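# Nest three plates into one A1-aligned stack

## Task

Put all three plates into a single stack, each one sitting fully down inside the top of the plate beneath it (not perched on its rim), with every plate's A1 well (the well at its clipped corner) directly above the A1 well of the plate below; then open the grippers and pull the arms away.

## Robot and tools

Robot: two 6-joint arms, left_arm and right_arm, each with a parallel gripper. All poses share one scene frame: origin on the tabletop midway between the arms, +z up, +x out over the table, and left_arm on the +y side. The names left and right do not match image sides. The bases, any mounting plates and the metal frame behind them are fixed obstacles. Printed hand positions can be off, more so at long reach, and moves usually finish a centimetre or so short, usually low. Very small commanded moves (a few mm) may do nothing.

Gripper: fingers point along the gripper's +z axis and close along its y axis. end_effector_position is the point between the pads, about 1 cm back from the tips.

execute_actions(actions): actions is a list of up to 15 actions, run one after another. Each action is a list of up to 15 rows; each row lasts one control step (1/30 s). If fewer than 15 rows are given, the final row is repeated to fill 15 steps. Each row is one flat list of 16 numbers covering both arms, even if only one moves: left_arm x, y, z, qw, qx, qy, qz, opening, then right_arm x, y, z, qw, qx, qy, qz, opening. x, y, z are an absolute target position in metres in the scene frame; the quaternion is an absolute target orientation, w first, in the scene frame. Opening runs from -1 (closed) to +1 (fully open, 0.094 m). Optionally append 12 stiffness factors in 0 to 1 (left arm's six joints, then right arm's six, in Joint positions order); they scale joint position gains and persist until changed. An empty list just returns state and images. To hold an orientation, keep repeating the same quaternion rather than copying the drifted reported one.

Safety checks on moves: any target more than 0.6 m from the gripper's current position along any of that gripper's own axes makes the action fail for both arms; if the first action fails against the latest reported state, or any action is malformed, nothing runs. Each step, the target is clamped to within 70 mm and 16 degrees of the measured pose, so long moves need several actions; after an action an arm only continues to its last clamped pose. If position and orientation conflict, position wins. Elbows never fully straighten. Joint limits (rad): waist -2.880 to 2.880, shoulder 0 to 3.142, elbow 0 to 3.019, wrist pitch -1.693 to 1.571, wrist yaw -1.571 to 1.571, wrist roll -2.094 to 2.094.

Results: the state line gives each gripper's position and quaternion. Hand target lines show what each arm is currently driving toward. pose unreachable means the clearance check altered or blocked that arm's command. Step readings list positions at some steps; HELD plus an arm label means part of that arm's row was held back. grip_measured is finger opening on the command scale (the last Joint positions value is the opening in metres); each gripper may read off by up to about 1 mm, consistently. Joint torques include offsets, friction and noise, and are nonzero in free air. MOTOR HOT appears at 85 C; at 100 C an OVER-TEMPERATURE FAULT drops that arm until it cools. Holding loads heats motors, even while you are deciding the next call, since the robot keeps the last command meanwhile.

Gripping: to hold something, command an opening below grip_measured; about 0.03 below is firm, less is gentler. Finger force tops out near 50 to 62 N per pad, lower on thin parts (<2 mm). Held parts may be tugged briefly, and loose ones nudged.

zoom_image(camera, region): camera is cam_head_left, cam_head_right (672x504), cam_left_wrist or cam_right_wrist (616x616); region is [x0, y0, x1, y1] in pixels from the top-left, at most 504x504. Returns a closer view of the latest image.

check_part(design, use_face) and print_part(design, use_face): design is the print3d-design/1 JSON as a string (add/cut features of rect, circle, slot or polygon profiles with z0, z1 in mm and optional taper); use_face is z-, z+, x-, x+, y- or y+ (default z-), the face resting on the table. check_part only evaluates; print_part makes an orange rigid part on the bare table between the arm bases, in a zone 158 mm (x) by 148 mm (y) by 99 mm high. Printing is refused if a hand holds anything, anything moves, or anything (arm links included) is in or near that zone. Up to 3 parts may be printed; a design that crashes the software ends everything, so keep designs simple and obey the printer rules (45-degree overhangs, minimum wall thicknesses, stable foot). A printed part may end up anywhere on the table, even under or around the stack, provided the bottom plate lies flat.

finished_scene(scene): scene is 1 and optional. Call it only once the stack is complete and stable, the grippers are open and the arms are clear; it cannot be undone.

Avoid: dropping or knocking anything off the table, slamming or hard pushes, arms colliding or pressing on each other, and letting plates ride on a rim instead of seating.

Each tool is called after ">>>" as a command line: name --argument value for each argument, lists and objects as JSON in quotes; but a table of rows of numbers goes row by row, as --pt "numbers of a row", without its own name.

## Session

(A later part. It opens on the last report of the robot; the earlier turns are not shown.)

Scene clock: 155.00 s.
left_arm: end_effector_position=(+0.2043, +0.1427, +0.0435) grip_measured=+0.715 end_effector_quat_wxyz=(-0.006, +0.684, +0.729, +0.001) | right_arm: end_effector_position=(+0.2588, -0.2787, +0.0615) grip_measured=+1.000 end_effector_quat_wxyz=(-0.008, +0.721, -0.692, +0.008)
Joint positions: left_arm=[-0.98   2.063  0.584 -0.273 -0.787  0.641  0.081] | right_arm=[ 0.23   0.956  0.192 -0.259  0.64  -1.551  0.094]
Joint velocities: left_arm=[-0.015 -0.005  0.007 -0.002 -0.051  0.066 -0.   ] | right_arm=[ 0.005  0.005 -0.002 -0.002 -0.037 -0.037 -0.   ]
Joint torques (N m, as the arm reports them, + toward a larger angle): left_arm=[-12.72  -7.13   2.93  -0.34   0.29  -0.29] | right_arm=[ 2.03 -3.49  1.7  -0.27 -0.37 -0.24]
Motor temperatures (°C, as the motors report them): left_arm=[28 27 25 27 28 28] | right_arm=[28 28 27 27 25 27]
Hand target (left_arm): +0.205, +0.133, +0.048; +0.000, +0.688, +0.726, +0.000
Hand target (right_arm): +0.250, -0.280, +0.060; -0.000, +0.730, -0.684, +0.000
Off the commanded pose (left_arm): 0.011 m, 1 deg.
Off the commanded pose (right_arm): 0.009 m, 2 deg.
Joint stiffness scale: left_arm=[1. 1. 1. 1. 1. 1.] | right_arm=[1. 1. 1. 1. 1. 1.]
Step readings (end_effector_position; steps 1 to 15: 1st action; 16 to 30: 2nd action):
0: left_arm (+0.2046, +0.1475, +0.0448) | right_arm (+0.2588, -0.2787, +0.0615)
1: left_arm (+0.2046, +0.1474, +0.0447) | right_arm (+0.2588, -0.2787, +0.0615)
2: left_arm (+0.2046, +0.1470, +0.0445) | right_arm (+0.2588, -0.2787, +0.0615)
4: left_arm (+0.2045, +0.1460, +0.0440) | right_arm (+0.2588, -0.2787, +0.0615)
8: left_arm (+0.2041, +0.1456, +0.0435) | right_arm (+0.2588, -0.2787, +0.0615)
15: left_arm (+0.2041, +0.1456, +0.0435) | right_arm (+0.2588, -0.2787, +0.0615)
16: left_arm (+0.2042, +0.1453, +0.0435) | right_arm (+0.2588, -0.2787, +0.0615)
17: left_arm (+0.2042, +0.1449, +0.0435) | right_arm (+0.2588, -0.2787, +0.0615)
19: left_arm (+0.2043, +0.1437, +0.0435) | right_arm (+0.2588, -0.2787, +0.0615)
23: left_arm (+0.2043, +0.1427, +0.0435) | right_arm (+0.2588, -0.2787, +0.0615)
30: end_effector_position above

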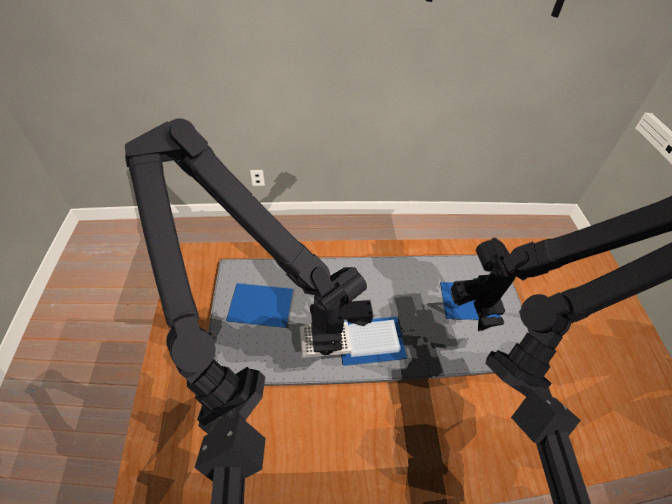

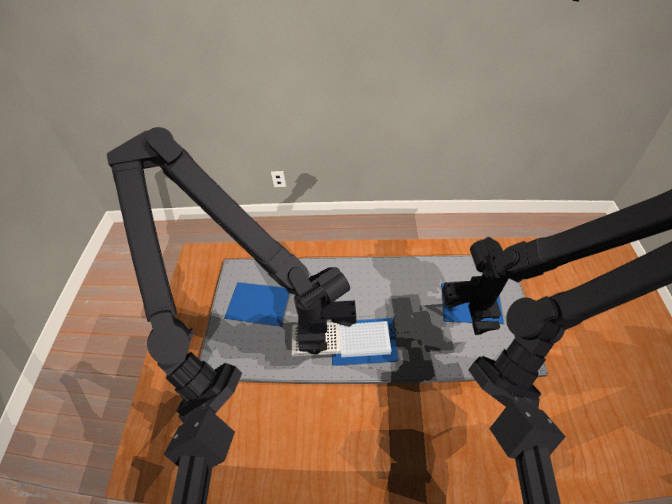

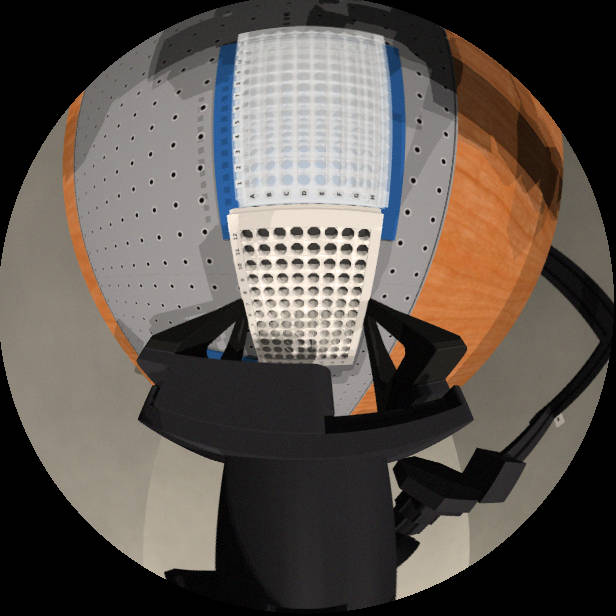

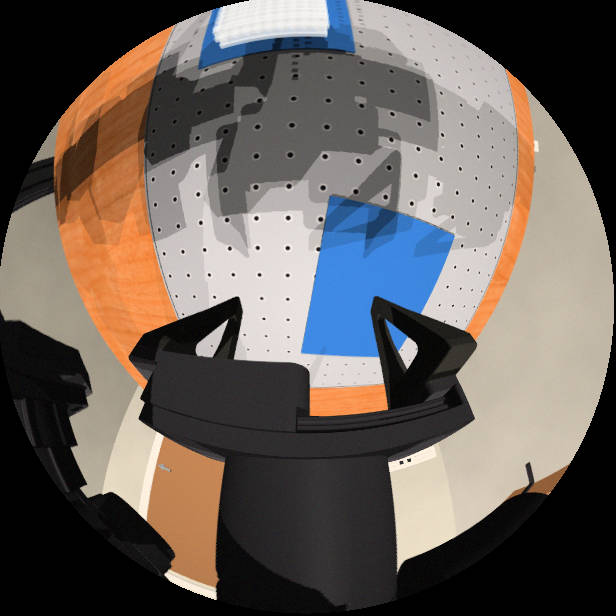

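>>> execute_actions --actions '[[[0.205,0.15,0.055,0,0.685,0.729,0,0.68,0.25,-0.28,0.06,0,-0.73,0.684,0,0.3]],[[0.205,0.14,0.09,0,0.685,0.729,0,0.68,0.25,-0.28,0.06,0,-0.73,0.684,0,0.3]],[[0.207,0.08,0.095,0,0.685,0.729,0,0.68,0.25,-0.28,0.06,0,-0.73,0.684,0,0.3]],[[0.209,0.025,0.09,0,0.685,0.729,0,0.68,0.25,-0.28,0.06,0,-0.73,0.684,0,0.3]],[[0.209,0.02,0.075,0,0.685,0.729,0,0.68,0.25,-0.28,0.06,0,-0.73,0.684,0,0.3]],[[0.209,0.02,0.062,0,0.685,0.729,0,0.68,0.25,-0.28,0.06,0,-0.73,0.684,0,0.3]]]'

>>> zoom_image --camera "cam_left_wrist" --region '[210, 150, 410, 310]'

Scene clock: 164.27 s.
left_arm: end_effector_position=(+0.2024, +0.0267, +0.0644) grip_measured=+0.715 end_effector_quat_wxyz=(-0.005, +0.689, +0.725, +0.003) | right_arm: end_effector_position=(+0.2588, -0.2787, +0.0615) grip_measured=+0.303 end_effector_quat_wxyz=(-0.008, +0.721, -0.692, +0.008)
Joint positions: left_arm=[-1.172  2.294  0.907 -0.543 -0.74   0.398  0.081] | right_arm=[ 0.23   0.956  0.192 -0.259  0.639 -1.551  0.061]
Joint velocities: left_arm=[-0.015  0.005  0.002  0.007 -0.022  0.022 -0.   ] | right_arm=[ 0.005  0.005 -0.002 -0.007  0.051 -0.066  0.001]
Joint torques (N m, as the arm reports them, + toward a larger angle): left_arm=[-11.4  -10.02   4.23   1.06  -0.04  -0.11] | right_arm=[ 2.1  -3.78  1.7  -0.34 -0.34 -0.24]
Motor temperatures (°C, as the motors report them): left_arm=[28 27 25 27 28 28] | right_arm=[28 28 27 27 25 27]
Hand target (left_arm): +0.209, +0.020, +0.062; +0.000, +0.685, +0.729, +0.000
Hand target (right_arm): +0.250, -0.280, +0.060; -0.000, +0.730, -0.684, +0.000
Off the commanded pose (left_arm): 0.010 m, 1 deg.
Off the commanded pose (right_arm): 0.009 m, 2 deg.
Joint stiffness scale: left_arm=[1. 1. 1. 1. 1. 1.] | right_arm=[1. 1. 1. 1. 1. 1.]
Step readings (end_effector_position; steps 1 to 15: 1st action; 16 to 30: 2nd action; 31 to 45: 3rd action; 46 to 60: 4th action; 61 to 75: 5th action; 76 to 90: 6th action):
0: left_arm (+0.2043, +0.1427, +0.0435) | right_arm (+0.2588, -0.2787, +0.0615)
1: left_arm (+0.2039, +0.1433, +0.0437) | right_arm (+0.2588, -0.2787, +0.0615)
2: left_arm (+0.2034, +0.1449, +0.0443) | right_arm (+0.2588, -0.2787, +0.0615)
4: left_arm (+0.2024, +0.1489, +0.0462) | right_arm (+0.2588, -0.2787, +0.0615)
8: left_arm (+0.2031, +0.1515, +0.0484) | right_arm (+0.2588, -0.2787, +0.0615)
15: left_arm (+0.2033, +0.1514, +0.0485) | right_arm (+0.2588, -0.2787, +0.0615)
16: left_arm (+0.2014, +0.1518, +0.0504) | right_arm (+0.2588, -0.2787, +0.0615)
17: left_arm (+0.1983, +0.1532, +0.0549) | right_arm (+0.2588, -0.2787, +0.0615)
19: left_arm (+0.1949, +0.1522, +0.0674) | right_arm (+0.2588, -0.2787, +0.0615)
23: left_arm (+0.1958, +0.1479, +0.0818) | right_arm (+0.2588, -0.2787, +0.0615)
30: left_arm (+0.1970, +0.1476, +0.0828) | right_arm (+0.2588, -0.2787, +0.0615)
31: left_arm (+0.1965, +0.1444, +0.0836) | right_arm (+0.2588, -0.2787, +0.0615)
32: left_arm (+0.1964, +0.1371, +0.0847) | right_arm (+0.2588, -0.2787, +0.0615)
34: left_arm (+0.2006, +0.1118, +0.0870) | right_arm (+0.2588, -0.2787, +0.0615)
38: left_arm (+0.2078, +0.0799, +0.0897) | right_arm (+0.2588, -0.2787, +0.0615)
45: left_arm (+0.2069, +0.0817, +0.0898) | right_arm (+0.2588, -0.2787, +0.0615)
46: left_arm (+0.2066, +0.0792, +0.0896) | right_arm (+0.2588, -0.2787, +0.0615)
47: left_arm (+0.2071, +0.0727, +0.0889) | right_arm (+0.2588, -0.2787, +0.0615)
49: left_arm (+0.2091, +0.0515, +0.0856) | right_arm (+0.2588, -0.2787, +0.0615)
53: left_arm (+0.2084, +0.0294, +0.0803) | right_arm (+0.2588, -0.2787, +0.0615)
60: left_arm (+0.2071, +0.0316, +0.0799) | right_arm (+0.2588, -0.2787, +0.0615)
61: left_arm (+0.2073, +0.0314, +0.0797) | right_arm (+0.2588, -0.2787, +0.0615)
62: left_arm (+0.2070, +0.0310, +0.0792) | right_arm (+0.2588, -0.2787, +0.0615)
64: left_arm (+0.2054, +0.0305, +0.0773) | right_arm (+0.2588, -0.2787, +0.0615)
68: left_arm (+0.2020, +0.0311, +0.0740) | right_arm (+0.2588, -0.2787, +0.0615)
75: left_arm (+0.2016, +0.0311, +0.0737) | right_arm (+0.2588, -0.2787, +0.0615)
76: left_arm (+0.2027, +0.0303, +0.0734) | right_arm (+0.2588, -0.2787, +0.0615)
77: left_arm (+0.2036, +0.0286, +0.0723) | right_arm (+0.2588, -0.2787, +0.0615)
79: left_arm (+0.2041, +0.0263, +0.0693) | right_arm (+0.2588, -0.2787, +0.0615)
83: left_arm (+0.2025, +0.0268, +0.0648) | right_arm (+0.2588, -0.2787, +0.0615)
90: end_effector_position above

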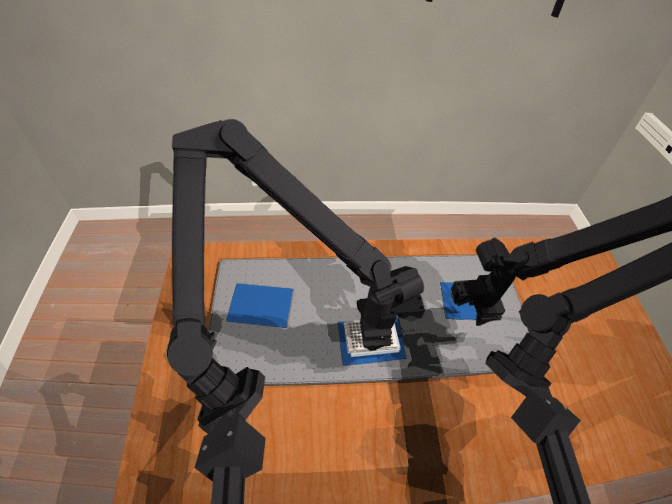

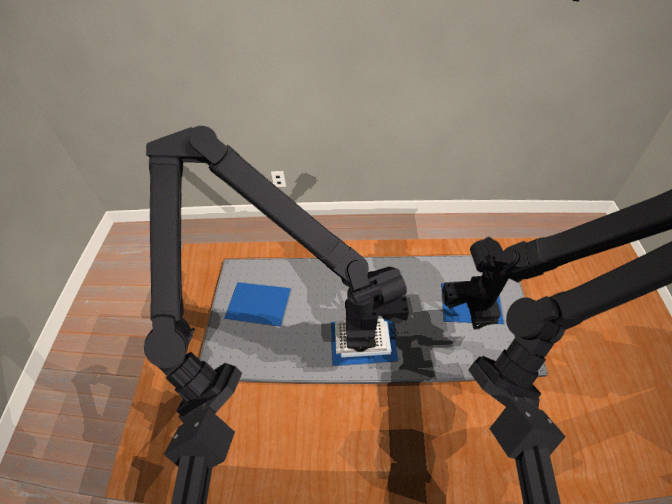

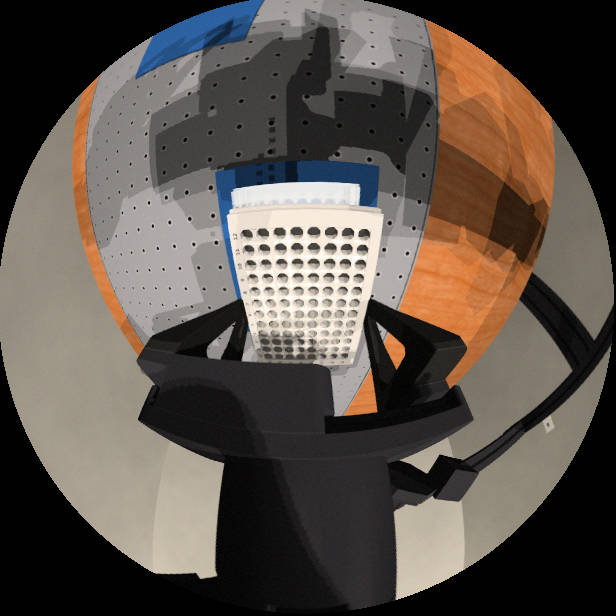

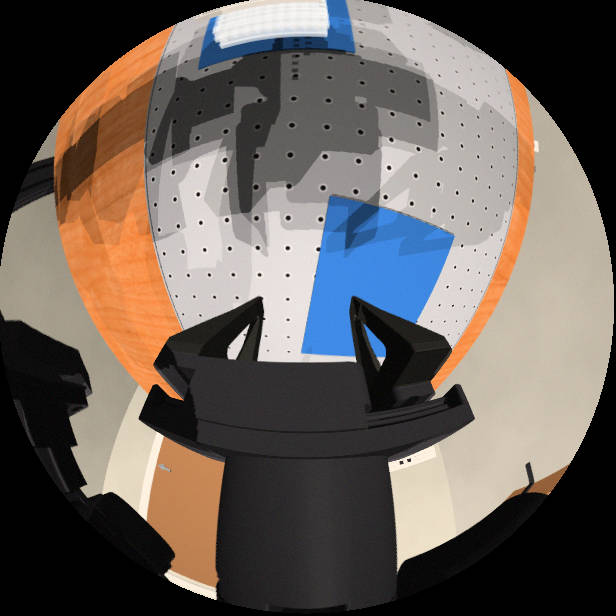

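Region (210, 150, 410, 310) of cam_left_wrist's 616x616 image, scaled by 2.520, with more detail than that image has; it fills the top 403 rows of this view, and the rest is white.

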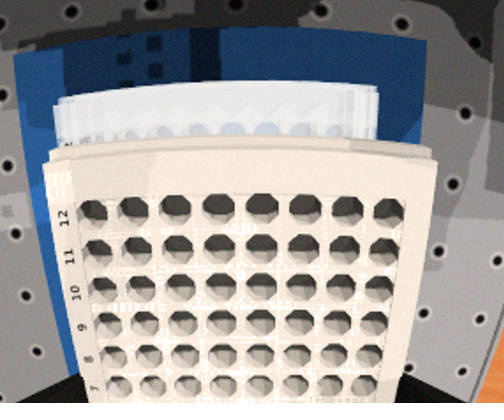

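>>> execute_actions --actions '[[[0.214,0.011,0.058,0,0.68,0.733,0,0.68,0.25,-0.28,0.06,0,-0.73,0.684,0,0.3]],[[0.214,0.011,0.053,0,0.68,0.733,0,0.68,0.25,-0.28,0.06,0,-0.73,0.684,0,0.3]]]'

>>> zoom_image --camera "cam_left_wrist" --region '[210, 150, 410, 310]'

Scene clock: 168.30 s.
left_arm: end_effector_position=(+0.2053, +0.0206, +0.0555) grip_measured=+0.715 end_effector_quat_wxyz=(-0.007, +0.686, +0.728, +0.003) | right_arm: end_effector_position=(+0.2588, -0.2787, +0.0615) grip_measured=+0.303 end_effector_quat_wxyz=(-0.008, +0.721, -0.692, +0.008)
Joint positions: left_arm=[-1.156  2.32   0.928 -0.528 -0.745  0.407  0.081] | right_arm=[ 0.23   0.956  0.192 -0.259  0.639 -1.551  0.061]
Joint velocities: left_arm=[-0.005 -0.015  0.012 -0.012 -0.022  0.022  0.001] | right_arm=[-0.005 -0.015  0.012  0.007  0.022 -0.037 -0.   ]
Joint torques (N m, as the arm reports them, + toward a larger angle): left_arm=[-11.74 -10.23   4.8    0.97  -0.02  -0.08] | right_arm=[ 2.03 -3.34  1.69 -0.32 -0.37 -0.21]
Motor temperatures (°C, as the motors report them): left_arm=[28 27 25 27 28 28] | right_arm=[28 28 27 27 25 27]
Hand target (left_arm): +0.214, +0.011, +0.053; +0.000, +0.680, +0.733, +0.000
Hand target (right_arm): +0.250, -0.280, +0.060; -0.000, +0.730, -0.684, +0.000
Off the commanded pose (left_arm): 0.013 m, 1 deg.
Off the commanded pose (right_arm): 0.009 m, 2 deg.
Joint stiffness scale: left_arm=[1. 1. 1. 1. 1. 1.] | right_arm=[1. 1. 1. 1. 1. 1.]
Step readings (end_effector_position; steps 1 to 15: 1st action; 16 to 30: 2nd action):
0: left_arm (+0.2024, +0.0267, +0.0644) | right_arm (+0.2588, -0.2787, +0.0615)
1: left_arm (+0.2025, +0.0264, +0.0642) | right_arm (+0.2588, -0.2787, +0.0615)
2: left_arm (+0.2031, +0.0253, +0.0637) | right_arm (+0.2588, -0.2787, +0.0615)
4: left_arm (+0.2041, +0.0226, +0.0620) | right_arm (+0.2588, -0.2787, +0.0615)
8: left_arm (+0.2044, +0.0206, +0.0601) | right_arm (+0.2588, -0.2787, +0.0615)
15: left_arm (+0.2044, +0.0206, +0.0600) | right_arm (+0.2588, -0.2787, +0.0615)
16: left_arm (+0.2048, +0.0205, +0.0598) | right_arm (+0.2588, -0.2787, +0.0615)
17: left_arm (+0.2051, +0.0201, +0.0593) | right_arm (+0.2588, -0.2787, +0.0615)
19: left_arm (+0.2056, +0.0199, +0.0577) | right_arm (+0.2588, -0.2787, +0.0615)
23: left_arm (+0.2054, +0.0207, +0.0556) | right_arm (+0.2588, -0.2787, +0.0615)
30: end_effector_position above

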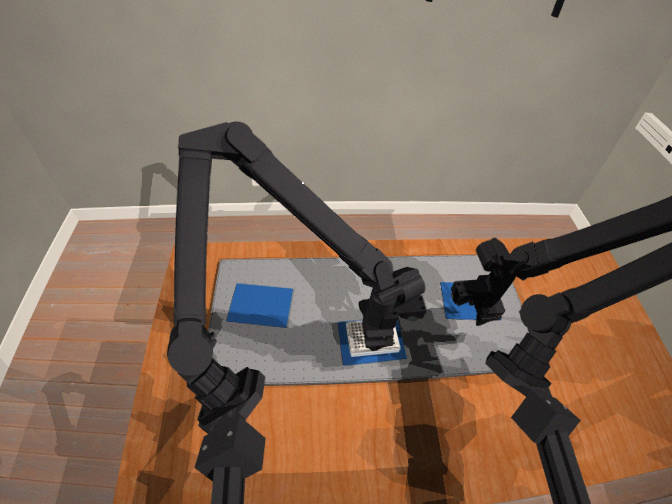

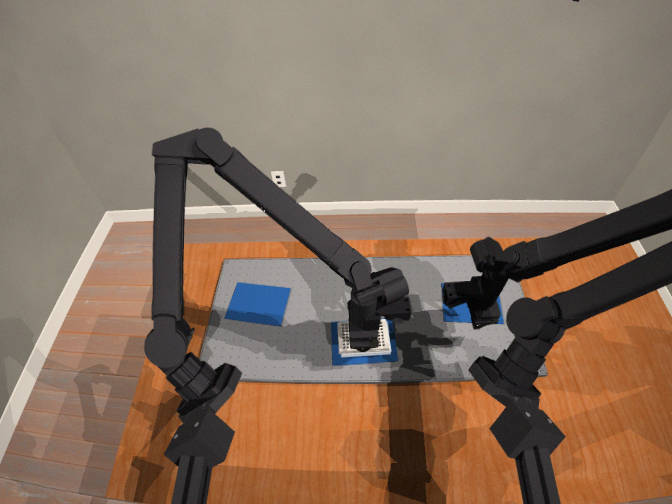

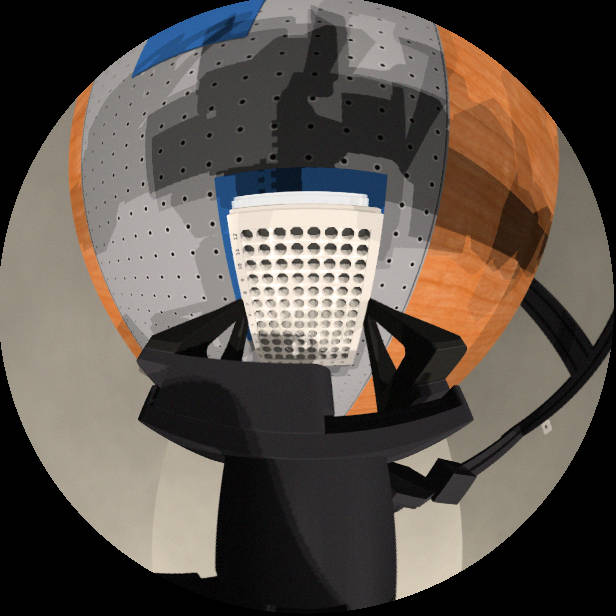

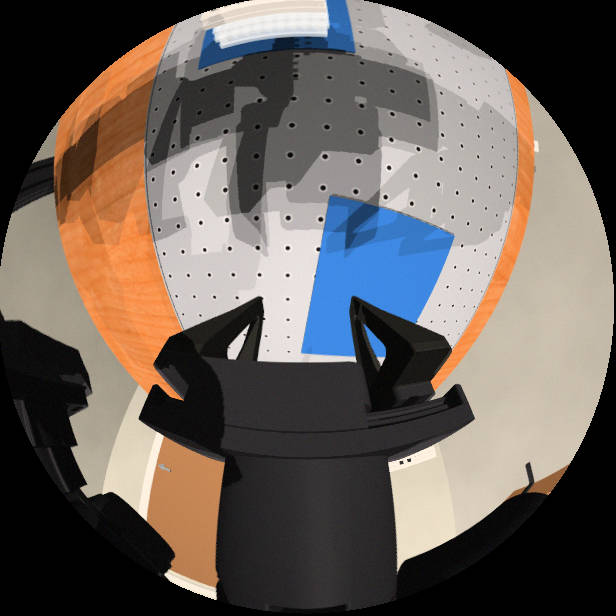

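Region (210, 150, 410, 310) of cam_left_wrist's 616x616 image, scaled by 2.520, with more detail than that image has; it fills the top 403 rows of this view, and the rest is white.

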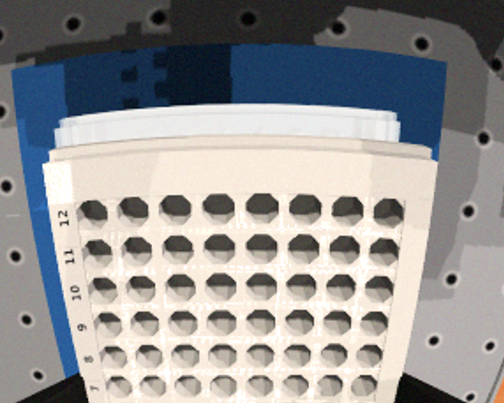

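>>> execute_actions --actions '[[[0.218,0.006,0.053,0,0.676,0.737,0,0.68,0.25,-0.28,0.06,0,-0.73,0.684,0,0.3]],[[0.218,0.006,0.050,0,0.676,0.737,0,0.68,0.25,-0.28,0.06,0,-0.73,0.684,0,0.3]]]'

>>> zoom_image --camera "cam_left_wrist" --region '[210, 150, 410, 310]'

Scene clock: 174.63 s.
left_arm: end_effector_position=(+0.2093, +0.0153, +0.0529) grip_measured=+0.715 end_effector_quat_wxyz=(-0.007, +0.683, +0.731, +0.003) | right_arm: end_effector_position=(+0.2588, -0.2787, +0.0615) grip_measured=+0.303 end_effector_quat_wxyz=(-0.008, +0.721, -0.692, +0.008)
Joint positions: left_arm=[-1.149  2.331  0.947 -0.528 -0.747  0.407  0.081] | right_arm=[ 0.23   0.956  0.192 -0.259  0.639 -1.551  0.061]
Joint velocities: left_arm=[-0.024  0.005  0.002  0.002  0.051 -0.022 -0.   ] | right_arm=[-0.015 -0.015 -0.007 -0.002 -0.051  0.022  0.   ]
Joint torques (N m, as the arm reports them, + toward a larger angle): left_arm=[-11.91 -10.03   4.79   0.97  -0.06  -0.06] | right_arm=[ 1.96 -3.48  1.74 -0.36 -0.36 -0.22]
Motor temperatures (°C, as the motors report them): left_arm=[28 27 25 27 28 28] | right_arm=[28 28 27 27 25 27]
Hand target (left_arm): +0.218, +0.006, +0.050; +0.000, +0.676, +0.737, +0.000
Hand target (right_arm): +0.250, -0.280, +0.060; -0.000, +0.730, -0.684, +0.000
Off the commanded pose (left_arm): 0.013 m, 1 deg.
Off the commanded pose (right_arm): 0.009 m, 2 deg.
Joint stiffness scale: left_arm=[1. 1. 1. 1. 1. 1.] | right_arm=[1. 1. 1. 1. 1. 1.]
Step readings (end_effector_position; steps 1 to 15: 1st action; 16 to 30: 2nd action):
0: left_arm (+0.2053, +0.0206, +0.0555) | right_arm (+0.2588, -0.2787, +0.0615)
1: left_arm (+0.2056, +0.0202, +0.0556) | right_arm (+0.2588, -0.2787, +0.0615)
2: left_arm (+0.2059, +0.0193, +0.0554) | right_arm (+0.2588, -0.2787, +0.0615)
4: left_arm (+0.2075, +0.0166, +0.0554) | right_arm (+0.2588, -0.2787, +0.0615)
8: left_arm (+0.2097, +0.0137, +0.0559) | right_arm (+0.2588, -0.2787, +0.0615)
15: left_arm (+0.2097, +0.0136, +0.0559) | right_arm (+0.2588, -0.2787, +0.0615)
16: left_arm (+0.2098, +0.0137, +0.0558) | right_arm (+0.2588, -0.2787, +0.0615)
17: left_arm (+0.2099, +0.0139, +0.0555) | right_arm (+0.2588, -0.2787, +0.0615)
19: left_arm (+0.2097, +0.0145, +0.0544) | right_arm (+0.2588, -0.2787, +0.0615)
23: left_arm (+0.2092, +0.0152, +0.0530) | right_arm (+0.2588, -0.2787, +0.0615)
30: end_effector_position above

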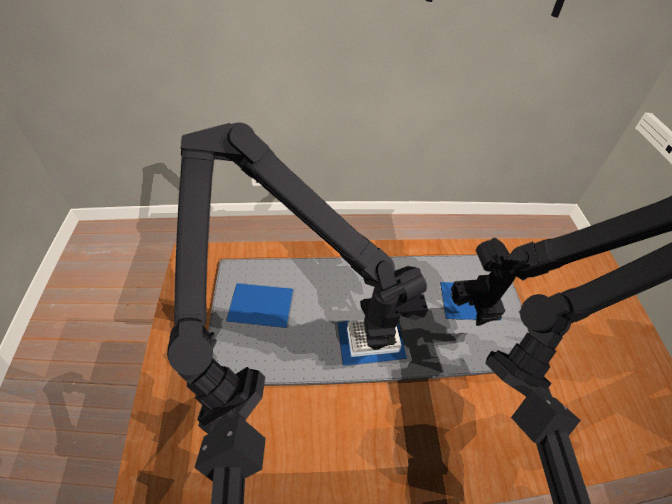

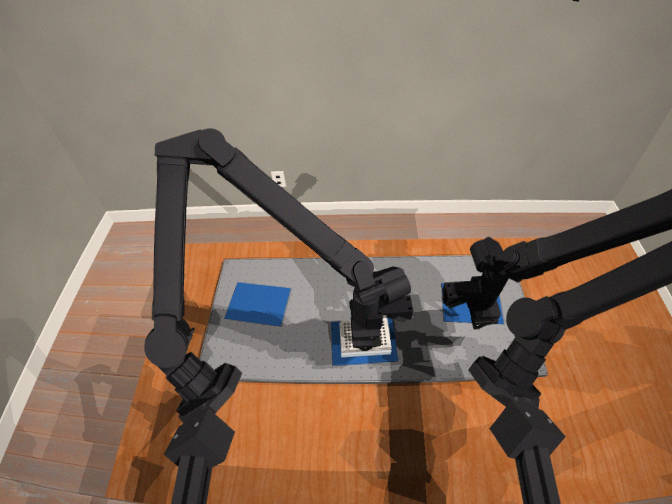

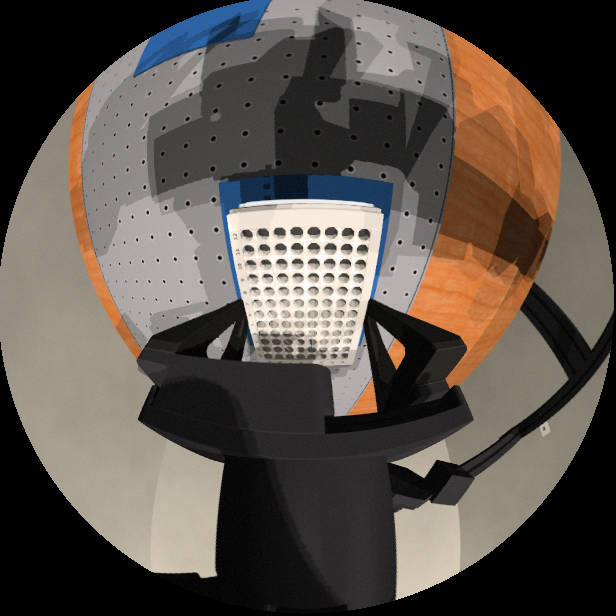

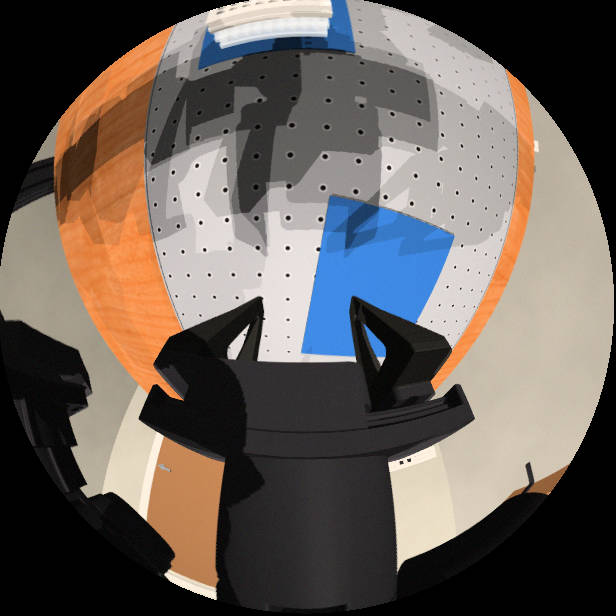

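Region (210, 150, 410, 310) of cam_left_wrist's 616x616 image, scaled by 2.520, with more detail than that image has; it fills the top 403 rows of this view, and the rest is white.

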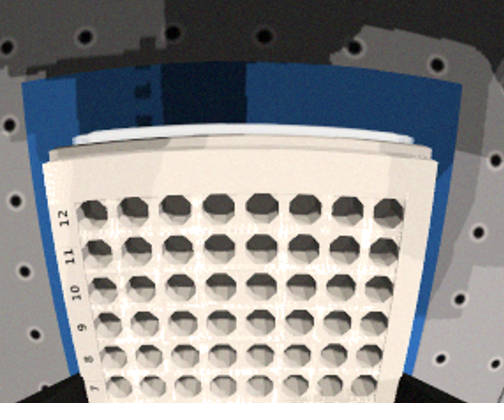

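>>> execute_actions --actions '[[[0.2175,0.006,0.048,0,0.676,0.737,0,0.68,0.25,-0.28,0.06,0,-0.73,0.684,0,0.3]],[[0.2175,0.006,0.046,0,0.676,0.737,0,0.68,0.25,-0.28,0.06,0,-0.73,0.684,0,0.3]],[[0.2175,0.006,0.044,0,0.676,0.737,0,0.68,0.25,-0.28,0.06,0,-0.73,0.684,0,0.3]]]'

>>> zoom_image --camera "cam_left_wrist" --region '[210, 150, 410, 310]'

Scene clock: 185.33 s.
left_arm: end_effector_position=(+0.2096, +0.0139, +0.0503) grip_measured=+0.715 end_effector_quat_wxyz=(-0.005, +0.683, +0.730, +0.002) | right_arm: end_effector_position=(+0.2588, -0.2787, +0.0615) grip_measured=+0.303 end_effector_quat_wxyz=(-0.008, +0.721, -0.692, +0.008)
Joint positions: left_arm=[-1.145  2.337  0.947 -0.513 -0.748  0.417  0.081] | right_arm=[ 0.23   0.956  0.192 -0.259  0.639 -1.551  0.061]
Joint velocities: left_arm=[ 0.005 -0.005  0.017  0.002 -0.11  -0.066 -0.001] | right_arm=[-0.005 -0.005  0.002 -0.012 -0.037  0.037  0.   ]
Joint torques (N m, as the arm reports them, + toward a larger angle): left_arm=[-11.15  -9.54   4.49   1.29  -0.09  -0.03] | right_arm=[ 2.   -3.52  1.71 -0.39 -0.34 -0.23]
Motor temperatures (°C, as the motors report them): left_arm=[28 27 25 27 28 28] | right_arm=[28 28 27 27 25 27]
Hand target (left_arm): +0.217, +0.006, +0.044; -0.000, +0.676, +0.737, +0.000
Hand target (right_arm): +0.250, -0.280, +0.060; -0.000, +0.730, -0.684, +0.000
Off the commanded pose (left_arm): 0.013 m, 1 deg.
Off the commanded pose (right_arm): 0.009 m, 2 deg.
Joint stiffness scale: left_arm=[1. 1. 1. 1. 1. 1.] | right_arm=[1. 1. 1. 1. 1. 1.]
Step readings (end_effector_position; steps 1 to 15: 1st action; 16 to 30: 2nd action; 31 to 45: 3rd action):
0: left_arm (+0.2093, +0.0153, +0.0529) | right_arm (+0.2588, -0.2787, +0.0615)
1: left_arm (+0.2093, +0.0152, +0.0528) | right_arm (+0.2588, -0.2787, +0.0615)
2: left_arm (+0.2094, +0.0149, +0.0526) | right_arm (+0.2588, -0.2787, +0.0615)
4: left_arm (+0.2093, +0.0145, +0.0522) | right_arm (+0.2588, -0.2787, +0.0615)
8: left_arm (+0.2089, +0.0146, +0.0514) | right_arm (+0.2588, -0.2787, +0.0615)
15: left_arm (+0.2089, +0.0146, +0.0514) | right_arm (+0.2588, -0.2787, +0.0615)
16: left_arm (+0.2089, +0.0145, +0.0512) | right_arm (+0.2588, -0.2787, +0.0615)
17: left_arm (+0.2092, +0.0143, +0.0511) | right_arm (+0.2588, -0.2787, +0.0615)
19: left_arm (+0.2093, +0.0142, +0.0506) | right_arm (+0.2588, -0.2787, +0.0615)
23: left_arm (+0.2094, +0.0142, +0.0505) | right_arm (+0.2588, -0.2787, +0.0615)
30: left_arm (+0.2095, +0.0141, +0.0505) | right_arm (+0.2588, -0.2787, +0.0615)
31: left_arm (+0.2094, +0.0140, +0.0504) | right_arm (+0.2588, -0.2787, +0.0615)
32: left_arm (+0.2095, +0.0140, +0.0503) | right_arm (+0.2588, -0.2787, +0.0615)
34: left_arm (+0.2096, +0.0139, +0.0503) | right_arm (+0.2588, -0.2787, +0.0615)
38: left_arm (+0.2096, +0.0139, +0.0503) | right_arm (+0.2588, -0.2787, +0.0615)
45: end_effector_position above

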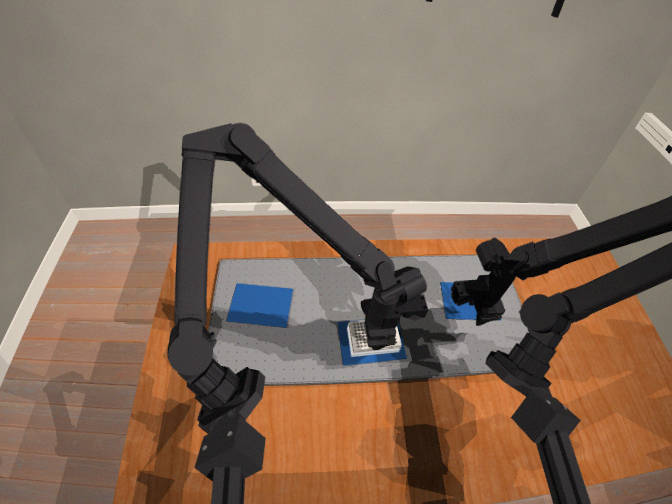

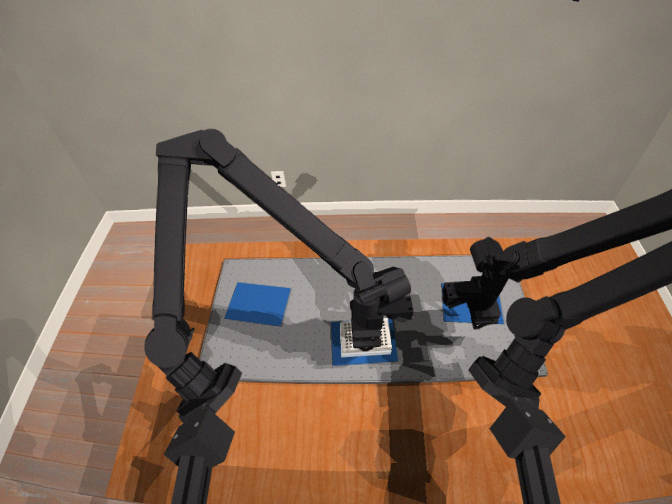

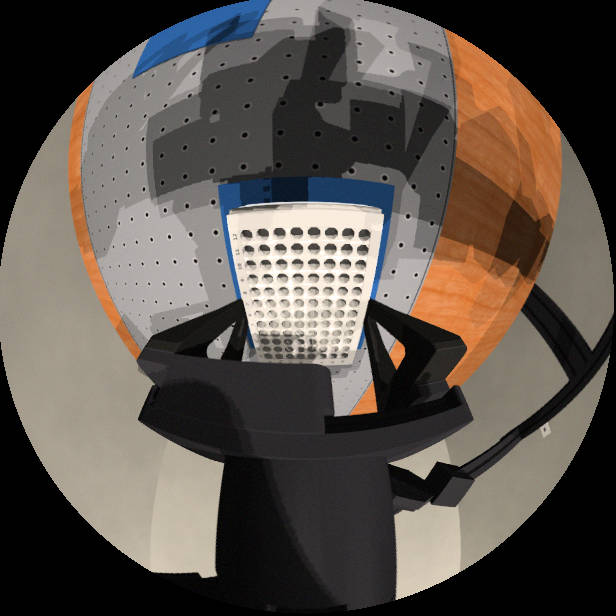

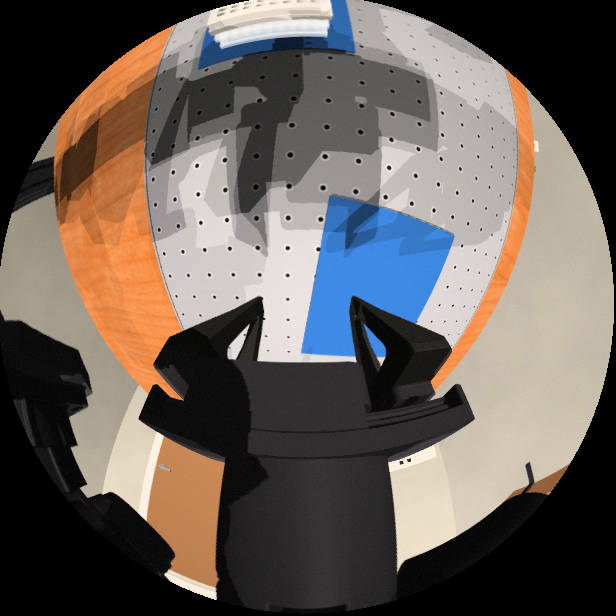

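Region (210, 150, 410, 310) of cam_left_wrist's 616x616 image, scaled by 2.520, with more detail than that image has; it fills the top 403 rows of this view, and the rest is white.

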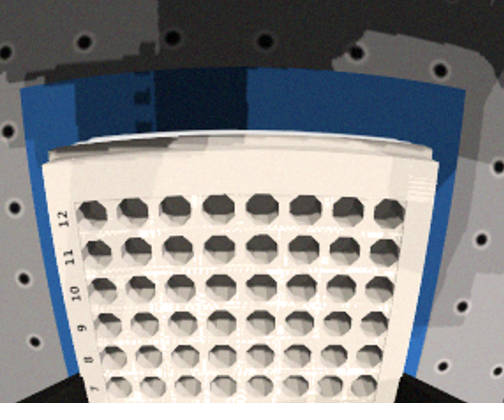

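>>> execute_actions --actions '[[[0.2175,0.006,0.047,0,0.676,0.737,0,0.8,0.25,-0.28,0.06,0,-0.73,0.684,0,0.3]],[[0.2175,0.006,0.047,0,0.676,0.737,0,1,0.25,-0.28,0.06,0,-0.73,0.684,0,0.3]],[[0.217,0.006,0.041,0,0.676,0.737,0,1,0.25,-0.28,0.06,0,-0.73,0.684,0,0.3]],[[0.217,0.006,0.035,0,0.676,0.737,0,1,0.25,-0.28,0.06,0,-0.73,0.684,0,0.3]],[[0.217,0.006,0.030,0,0.676,0.737,0,1,0.25,-0.28,0.06,0,-0.73,0.684,0,0.3]],[[0.217,0.006,0.030,0,0.676,0.737,0,0.86,0.25,-0.28,0.06,0,-0.73,0.684,0,0.3]],[[0.217,0.006,0.030,0,0.676,0.737,0,0.79,0.25,-0.28,0.06,0,-0.73,0.684,0,0.3]],[[0.217,0.006,0.030,0,0.676,0.737,0,1,0.25,-0.28,0.06,0,-0.73,0.684,0,0.3]],[[0.215,0.006,0.048,0,0.68,0.733,0,1,0.25,-0.28,0.06,0,-0.73,0.684,0,0.3]],[[0.214,0.006,0.062,0,0.68,0.733,0,1,0.25,-0.28,0.06,0,-0.73,0.684,0,0.3]],[[0.214,0.006,0.085,0,0.68,0.733,0,1,0.25,-0.28,0.06,0,-0.73,0.684,0,0.3]],[[0.214,0.07,0.095,0,0.68,0.733,0,1,0.25,-0.28,0.06,0,-0.73,0.684,0,0.3]],[[0.21,0.15,0.09,0,0.68,0.733,0,1,0.24,-0.22,0.06,0,-0.73,0.684,0,0.3]],[[0.21,0.23,0.06,0,0.68,0.733,0,1,0.235,-0.16,0.06,0,-0.73,0.684,0,0.3]],[[0.21,0.23,0.06,0,0.68,0.733,0,1,0.23,-0.12,0.06,0,-0.73,0.684,0,0.3]]]'

>>> zoom_image --camera "cam_right_wrist" --region '[200, 60, 420, 260]'

>>> zoom_image --camera "cam_left_wrist" --region '[230, 0, 410, 130]'

>>> zoom_image --camera "cam_head_left" --region '[335, 310, 410, 365]'

Scene clock: 202.53 s.
left_arm: end_effector_position=(+0.2050, +0.2326, +0.0598) grip_measured=+1.000 end_effector_quat_wxyz=(-0.007, +0.683, +0.730, +0.001) | right_arm: end_effector_position=(+0.2289, -0.1195, +0.0598) grip_measured=+0.303 end_effector_quat_wxyz=(-0.005, +0.735, -0.678, -0.003)
Joint positions: left_arm=[-0.845  1.748  0.376 -0.247 -0.803  0.826  0.094] | right_arm=[ 0.776  1.674  0.398 -0.236  0.793 -0.881  0.061]
Joint velocities: left_arm=[ 0.005 -0.015  0.007  0.002  0.007 -0.007  0.   ] | right_arm=[ 0.005 -0.024  0.007 -0.022 -0.007  0.066 -0.001]
Joint torques (N m, as the arm reports them, + toward a larger angle): left_arm=[-7.64 -6.39  1.61  0.96  0.31 -0.04] | right_arm=[ 8.58 -5.53  2.75 -0.33  0.08  0.14]
Motor temperatures (°C, as the motors report them): left_arm=[28 28 25 27 28 28] | right_arm=[28 28 27 27 25 27]
Hand target (left_arm): +0.210, +0.230, +0.060; +0.000, +0.680, +0.733, -0.000
Hand target (right_arm): +0.230, -0.119, +0.060; -0.001, +0.730, -0.684, -0.001
Off the commanded pose (left_arm): 0.006 m, 1 deg.
Off the commanded pose (right_arm): 0.001 m, 1 deg.
Joint stiffness scale: left_arm=[1. 1. 1. 1. 1. 1.] | right_arm=[1. 1. 1. 1. 1. 1.]
Step readings (end_effector_position; steps 1 to 15: 1st action; 16 to 30: 2nd action; 31 to 45: 3rd action; 46 to 60: 4th action; 61 to 75: 5th action; 76 to 90: 6th action; 91 to 105: 7th action; 106 to 120: 8th action; 121 to 135: 9th action; 136 to 150: 10th action; 151 to 165: 11th action; 166 to 180: 12th action; 181 to 195: 13th action):
0: left_arm (+0.2096, +0.0139, +0.0503) | right_arm (+0.2588, -0.2787, +0.0615)
1: left_arm (+0.2096, +0.0139, +0.0503) | right_arm (+0.2588, -0.2787, +0.0615)
2: left_arm (+0.2098, +0.0140, +0.0503) | right_arm (+0.2588, -0.2787, +0.0615)
4: left_arm (+0.2100, +0.0139, +0.0503) | right_arm (+0.2588, -0.2787, +0.0615)
8: left_arm (+0.2101, +0.0139, +0.0503) | right_arm (+0.2588, -0.2787, +0.0615)
15: left_arm (+0.2101, +0.0139, +0.0503) | right_arm (+0.2588, -0.2787, +0.0615)
16: left_arm (+0.2102, +0.0140, +0.0503) | right_arm (+0.2588, -0.2787, +0.0615)
17: left_arm (+0.2106, +0.0137, +0.0504) | right_arm (+0.2588, -0.2787, +0.0615)
19: left_arm (+0.2107, +0.0136, +0.0505) | right_arm (+0.2588, -0.2787, +0.0615)
23: left_arm (+0.2106, +0.0136, +0.0504) | right_arm (+0.2588, -0.2787, +0.0615)
30: left_arm (+0.2106, +0.0136, +0.0504) | right_arm (+0.2588, -0.2787, +0.0615)
31: left_arm (+0.2107, +0.0132, +0.0501) | right_arm (+0.2588, -0.2787, +0.0615)
32: left_arm (+0.2110, +0.0127, +0.0495) | right_arm (+0.2588, -0.2787, +0.0615)
34: left_arm (+0.2110, +0.0124, +0.0477) | right_arm (+0.2588, -0.2787, +0.0615)
38: left_arm (+0.2101, +0.0133, +0.0451) | right_arm (+0.2588, -0.2787, +0.0615)
45: left_arm (+0.2099, +0.0133, +0.0448) | right_arm (+0.2588, -0.2787, +0.0615)
46: left_arm (+0.2103, +0.0129, +0.0445) | right_arm (+0.2588, -0.2787, +0.0615)
47: left_arm (+0.2107, +0.0123, +0.0439) | right_arm (+0.2588, -0.2787, +0.0615)
49: left_arm (+0.2110, +0.0119, +0.0420) | right_arm (+0.2588, -0.2787, +0.0615)
53: left_arm (+0.2103, +0.0128, +0.0391) | right_arm (+0.2588, -0.2787, +0.0615)
60: left_arm (+0.2101, +0.0128, +0.0388) | right_arm (+0.2588, -0.2787, +0.0615)
61: left_arm (+0.2104, +0.0126, +0.0386) | right_arm (+0.2588, -0.2787, +0.0615)
62: left_arm (+0.2109, +0.0121, +0.0382) | right_arm (+0.2588, -0.2787, +0.0615)
64: left_arm (+0.2112, +0.0117, +0.0367) | right_arm (+0.2588, -0.2787, +0.0615)
68: left_arm (+0.2105, +0.0124, +0.0345) | right_arm (+0.2588, -0.2787, +0.0615)
75: left_arm (+0.2104, +0.0124, +0.0344) | right_arm (+0.2588, -0.2787, +0.0615)
76: left_arm (+0.2104, +0.0124, +0.0344) | right_arm (+0.2588, -0.2787, +0.0615)
77: left_arm (+0.2104, +0.0124, +0.0344) | right_arm (+0.2588, -0.2787, +0.0615)
79: left_arm (+0.2103, +0.0124, +0.0342) | right_arm (+0.2588, -0.2787, +0.0615)
83: left_arm (+0.2103, +0.0124, +0.0342) | right_arm (+0.2588, -0.2787, +0.0615)
90: left_arm (+0.2103, +0.0124, +0.0342) | right_arm (+0.2588, -0.2787, +0.0615)
91: left_arm (+0.2103, +0.0124, +0.0342) | right_arm (+0.2588, -0.2787, +0.0615)
92: left_arm (+0.2103, +0.0124, +0.0342) | right_arm (+0.2588, -0.2787, +0.0615)
94: left_arm (+0.2103, +0.0125, +0.0341) | right_arm (+0.2588, -0.2787, +0.0615)
98: left_arm (+0.2103, +0.0125, +0.0341) | right_arm (+0.2588, -0.2787, +0.0615)
105: left_arm (+0.2103, +0.0125, +0.0341) | right_arm (+0.2588, -0.2787, +0.0615)
106: left_arm (+0.2103, +0.0125, +0.0341) | right_arm (+0.2588, -0.2787, +0.0615)
107: left_arm (+0.2103, +0.0125, +0.0341) | right_arm (+0.2588, -0.2787, +0.0615)
109: left_arm (+0.2103, +0.0125, +0.0341) | right_arm (+0.2588, -0.2787, +0.0615)
113: left_arm (+0.2103, +0.0125, +0.0341) | right_arm (+0.2588, -0.2787, +0.0615)
120: left_arm (+0.2103, +0.0125, +0.0341) | right_arm (+0.2588, -0.2787, +0.0615)
121: left_arm (+0.2096, +0.0131, +0.0342) | right_arm (+0.2588, -0.2787, +0.0615)
122: left_arm (+0.2088, +0.0142, +0.0342) | right_arm (+0.2588, -0.2787, +0.0615)
124: left_arm (+0.2076, +0.0159, +0.0343) | right_arm (+0.2588, -0.2787, +0.0615)
128: left_arm (+0.2071, +0.0166, +0.0343) | right_arm (+0.2588, -0.2787, +0.0615)
135: left_arm (+0.2070, +0.0167, +0.0343) | right_arm (+0.2588, -0.2787, +0.0615)
136: left_arm (+0.2060, +0.0172, +0.0350) | right_arm (+0.2588, -0.2787, +0.0615)
137: left_arm (+0.2050, +0.0184, +0.0363) | right_arm (+0.2588, -0.2787, +0.0615)
139: left_arm (+0.2039, +0.0191, +0.0399) | right_arm (+0.2588, -0.2787, +0.0615)
143: left_arm (+0.2042, +0.0173, +0.0461) | right_arm (+0.2588, -0.2787, +0.0615)
150: left_arm (+0.2044, +0.0175, +0.0469) | right_arm (+0.2588, -0.2787, +0.0615)
151: left_arm (+0.2032, +0.0181, +0.0481) | right_arm (+0.2588, -0.2787, +0.0615)
152: left_arm (+0.2018, +0.0201, +0.0503) | right_arm (+0.2588, -0.2787, +0.0615)
154: left_arm (+0.2012, +0.0213, +0.0575) | right_arm (+0.2588, -0.2787, +0.0615)
158: left_arm (+0.2039, +0.0183, +0.0694) | right_arm (+0.2588, -0.2787, +0.0615)
165: left_arm (+0.2054, +0.0172, +0.0713) | right_arm (+0.2588, -0.2787, +0.0615)
166: left_arm (+0.2047, +0.0210, +0.0718) | right_arm (+0.2588, -0.2787, +0.0615)
167: left_arm (+0.2025, +0.0308, +0.0736) | right_arm (+0.2588, -0.2787, +0.0615)
169: left_arm (+0.1970, +0.0581, +0.0805) | right_arm (+0.2588, -0.2787, +0.0615)
173: left_arm (+0.2035, +0.0746, +0.0934) | right_arm (+0.2588, -0.2787, +0.0615)
180: left_arm (+0.2079, +0.0727, +0.0968) | right_arm (+0.2588, -0.2787, +0.0615)
181: left_arm (+0.2074, +0.0774, +0.0953) | right_arm (+0.2587, -0.2792, +0.0621)
182: left_arm (+0.2059, +0.0880, +0.0935) | right_arm (+0.2579, -0.2700, +0.0641)
184: left_arm (+0.1982, +0.1245, +0.0889) | right_arm (+0.2486, -0.2424, +0.0676)
Lines left out of this list: 12.

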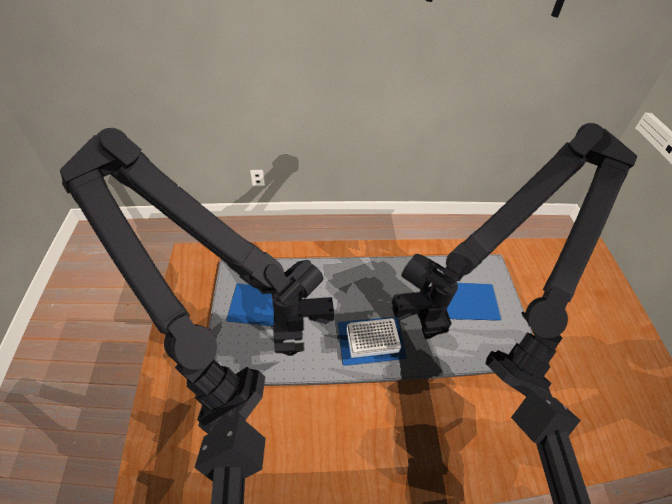

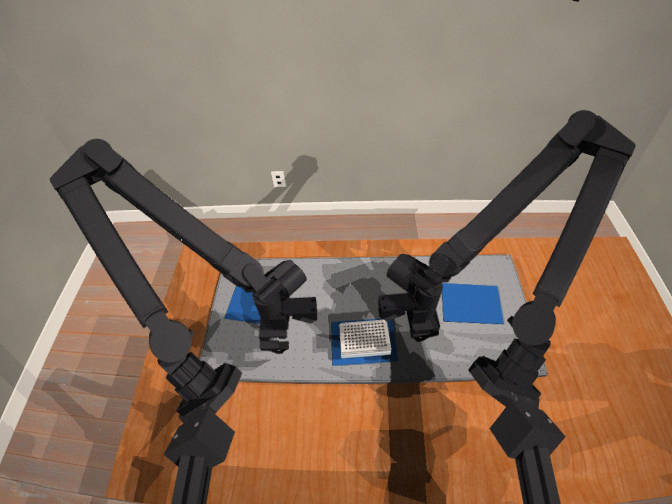

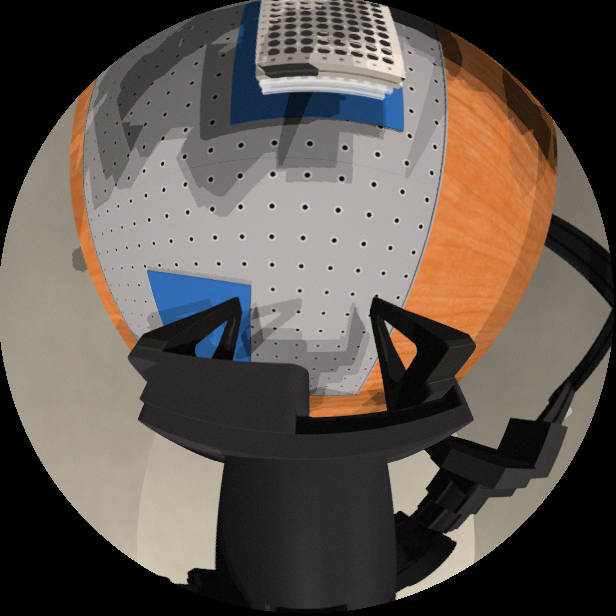

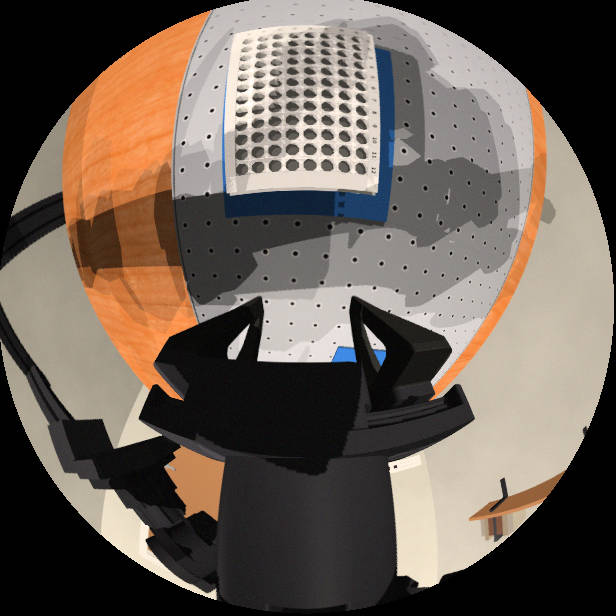

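Region (200, 60, 420, 260) of cam_right_wrist's 616x616 image, scaled by 2.291, with more detail than that image has; it fills the top 458 rows of this view, and the rest is white.

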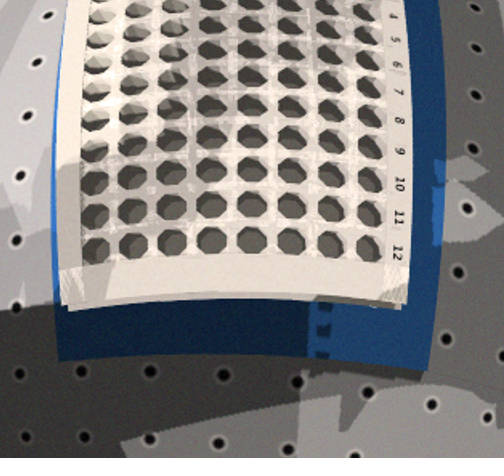

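Region (230, 0, 410, 130) of cam_left_wrist's 616x616 image, scaled by 2.800, with more detail than that image has.

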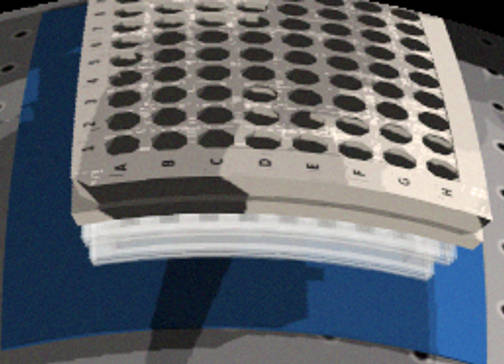

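Region (335, 310, 410, 365) of cam_head_left's 672x504 image, scaled by 6.720, with more detail than that image has; it fills the top 370 rows of this view, and the rest is white.

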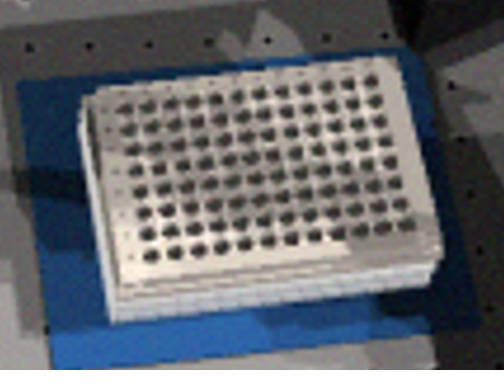

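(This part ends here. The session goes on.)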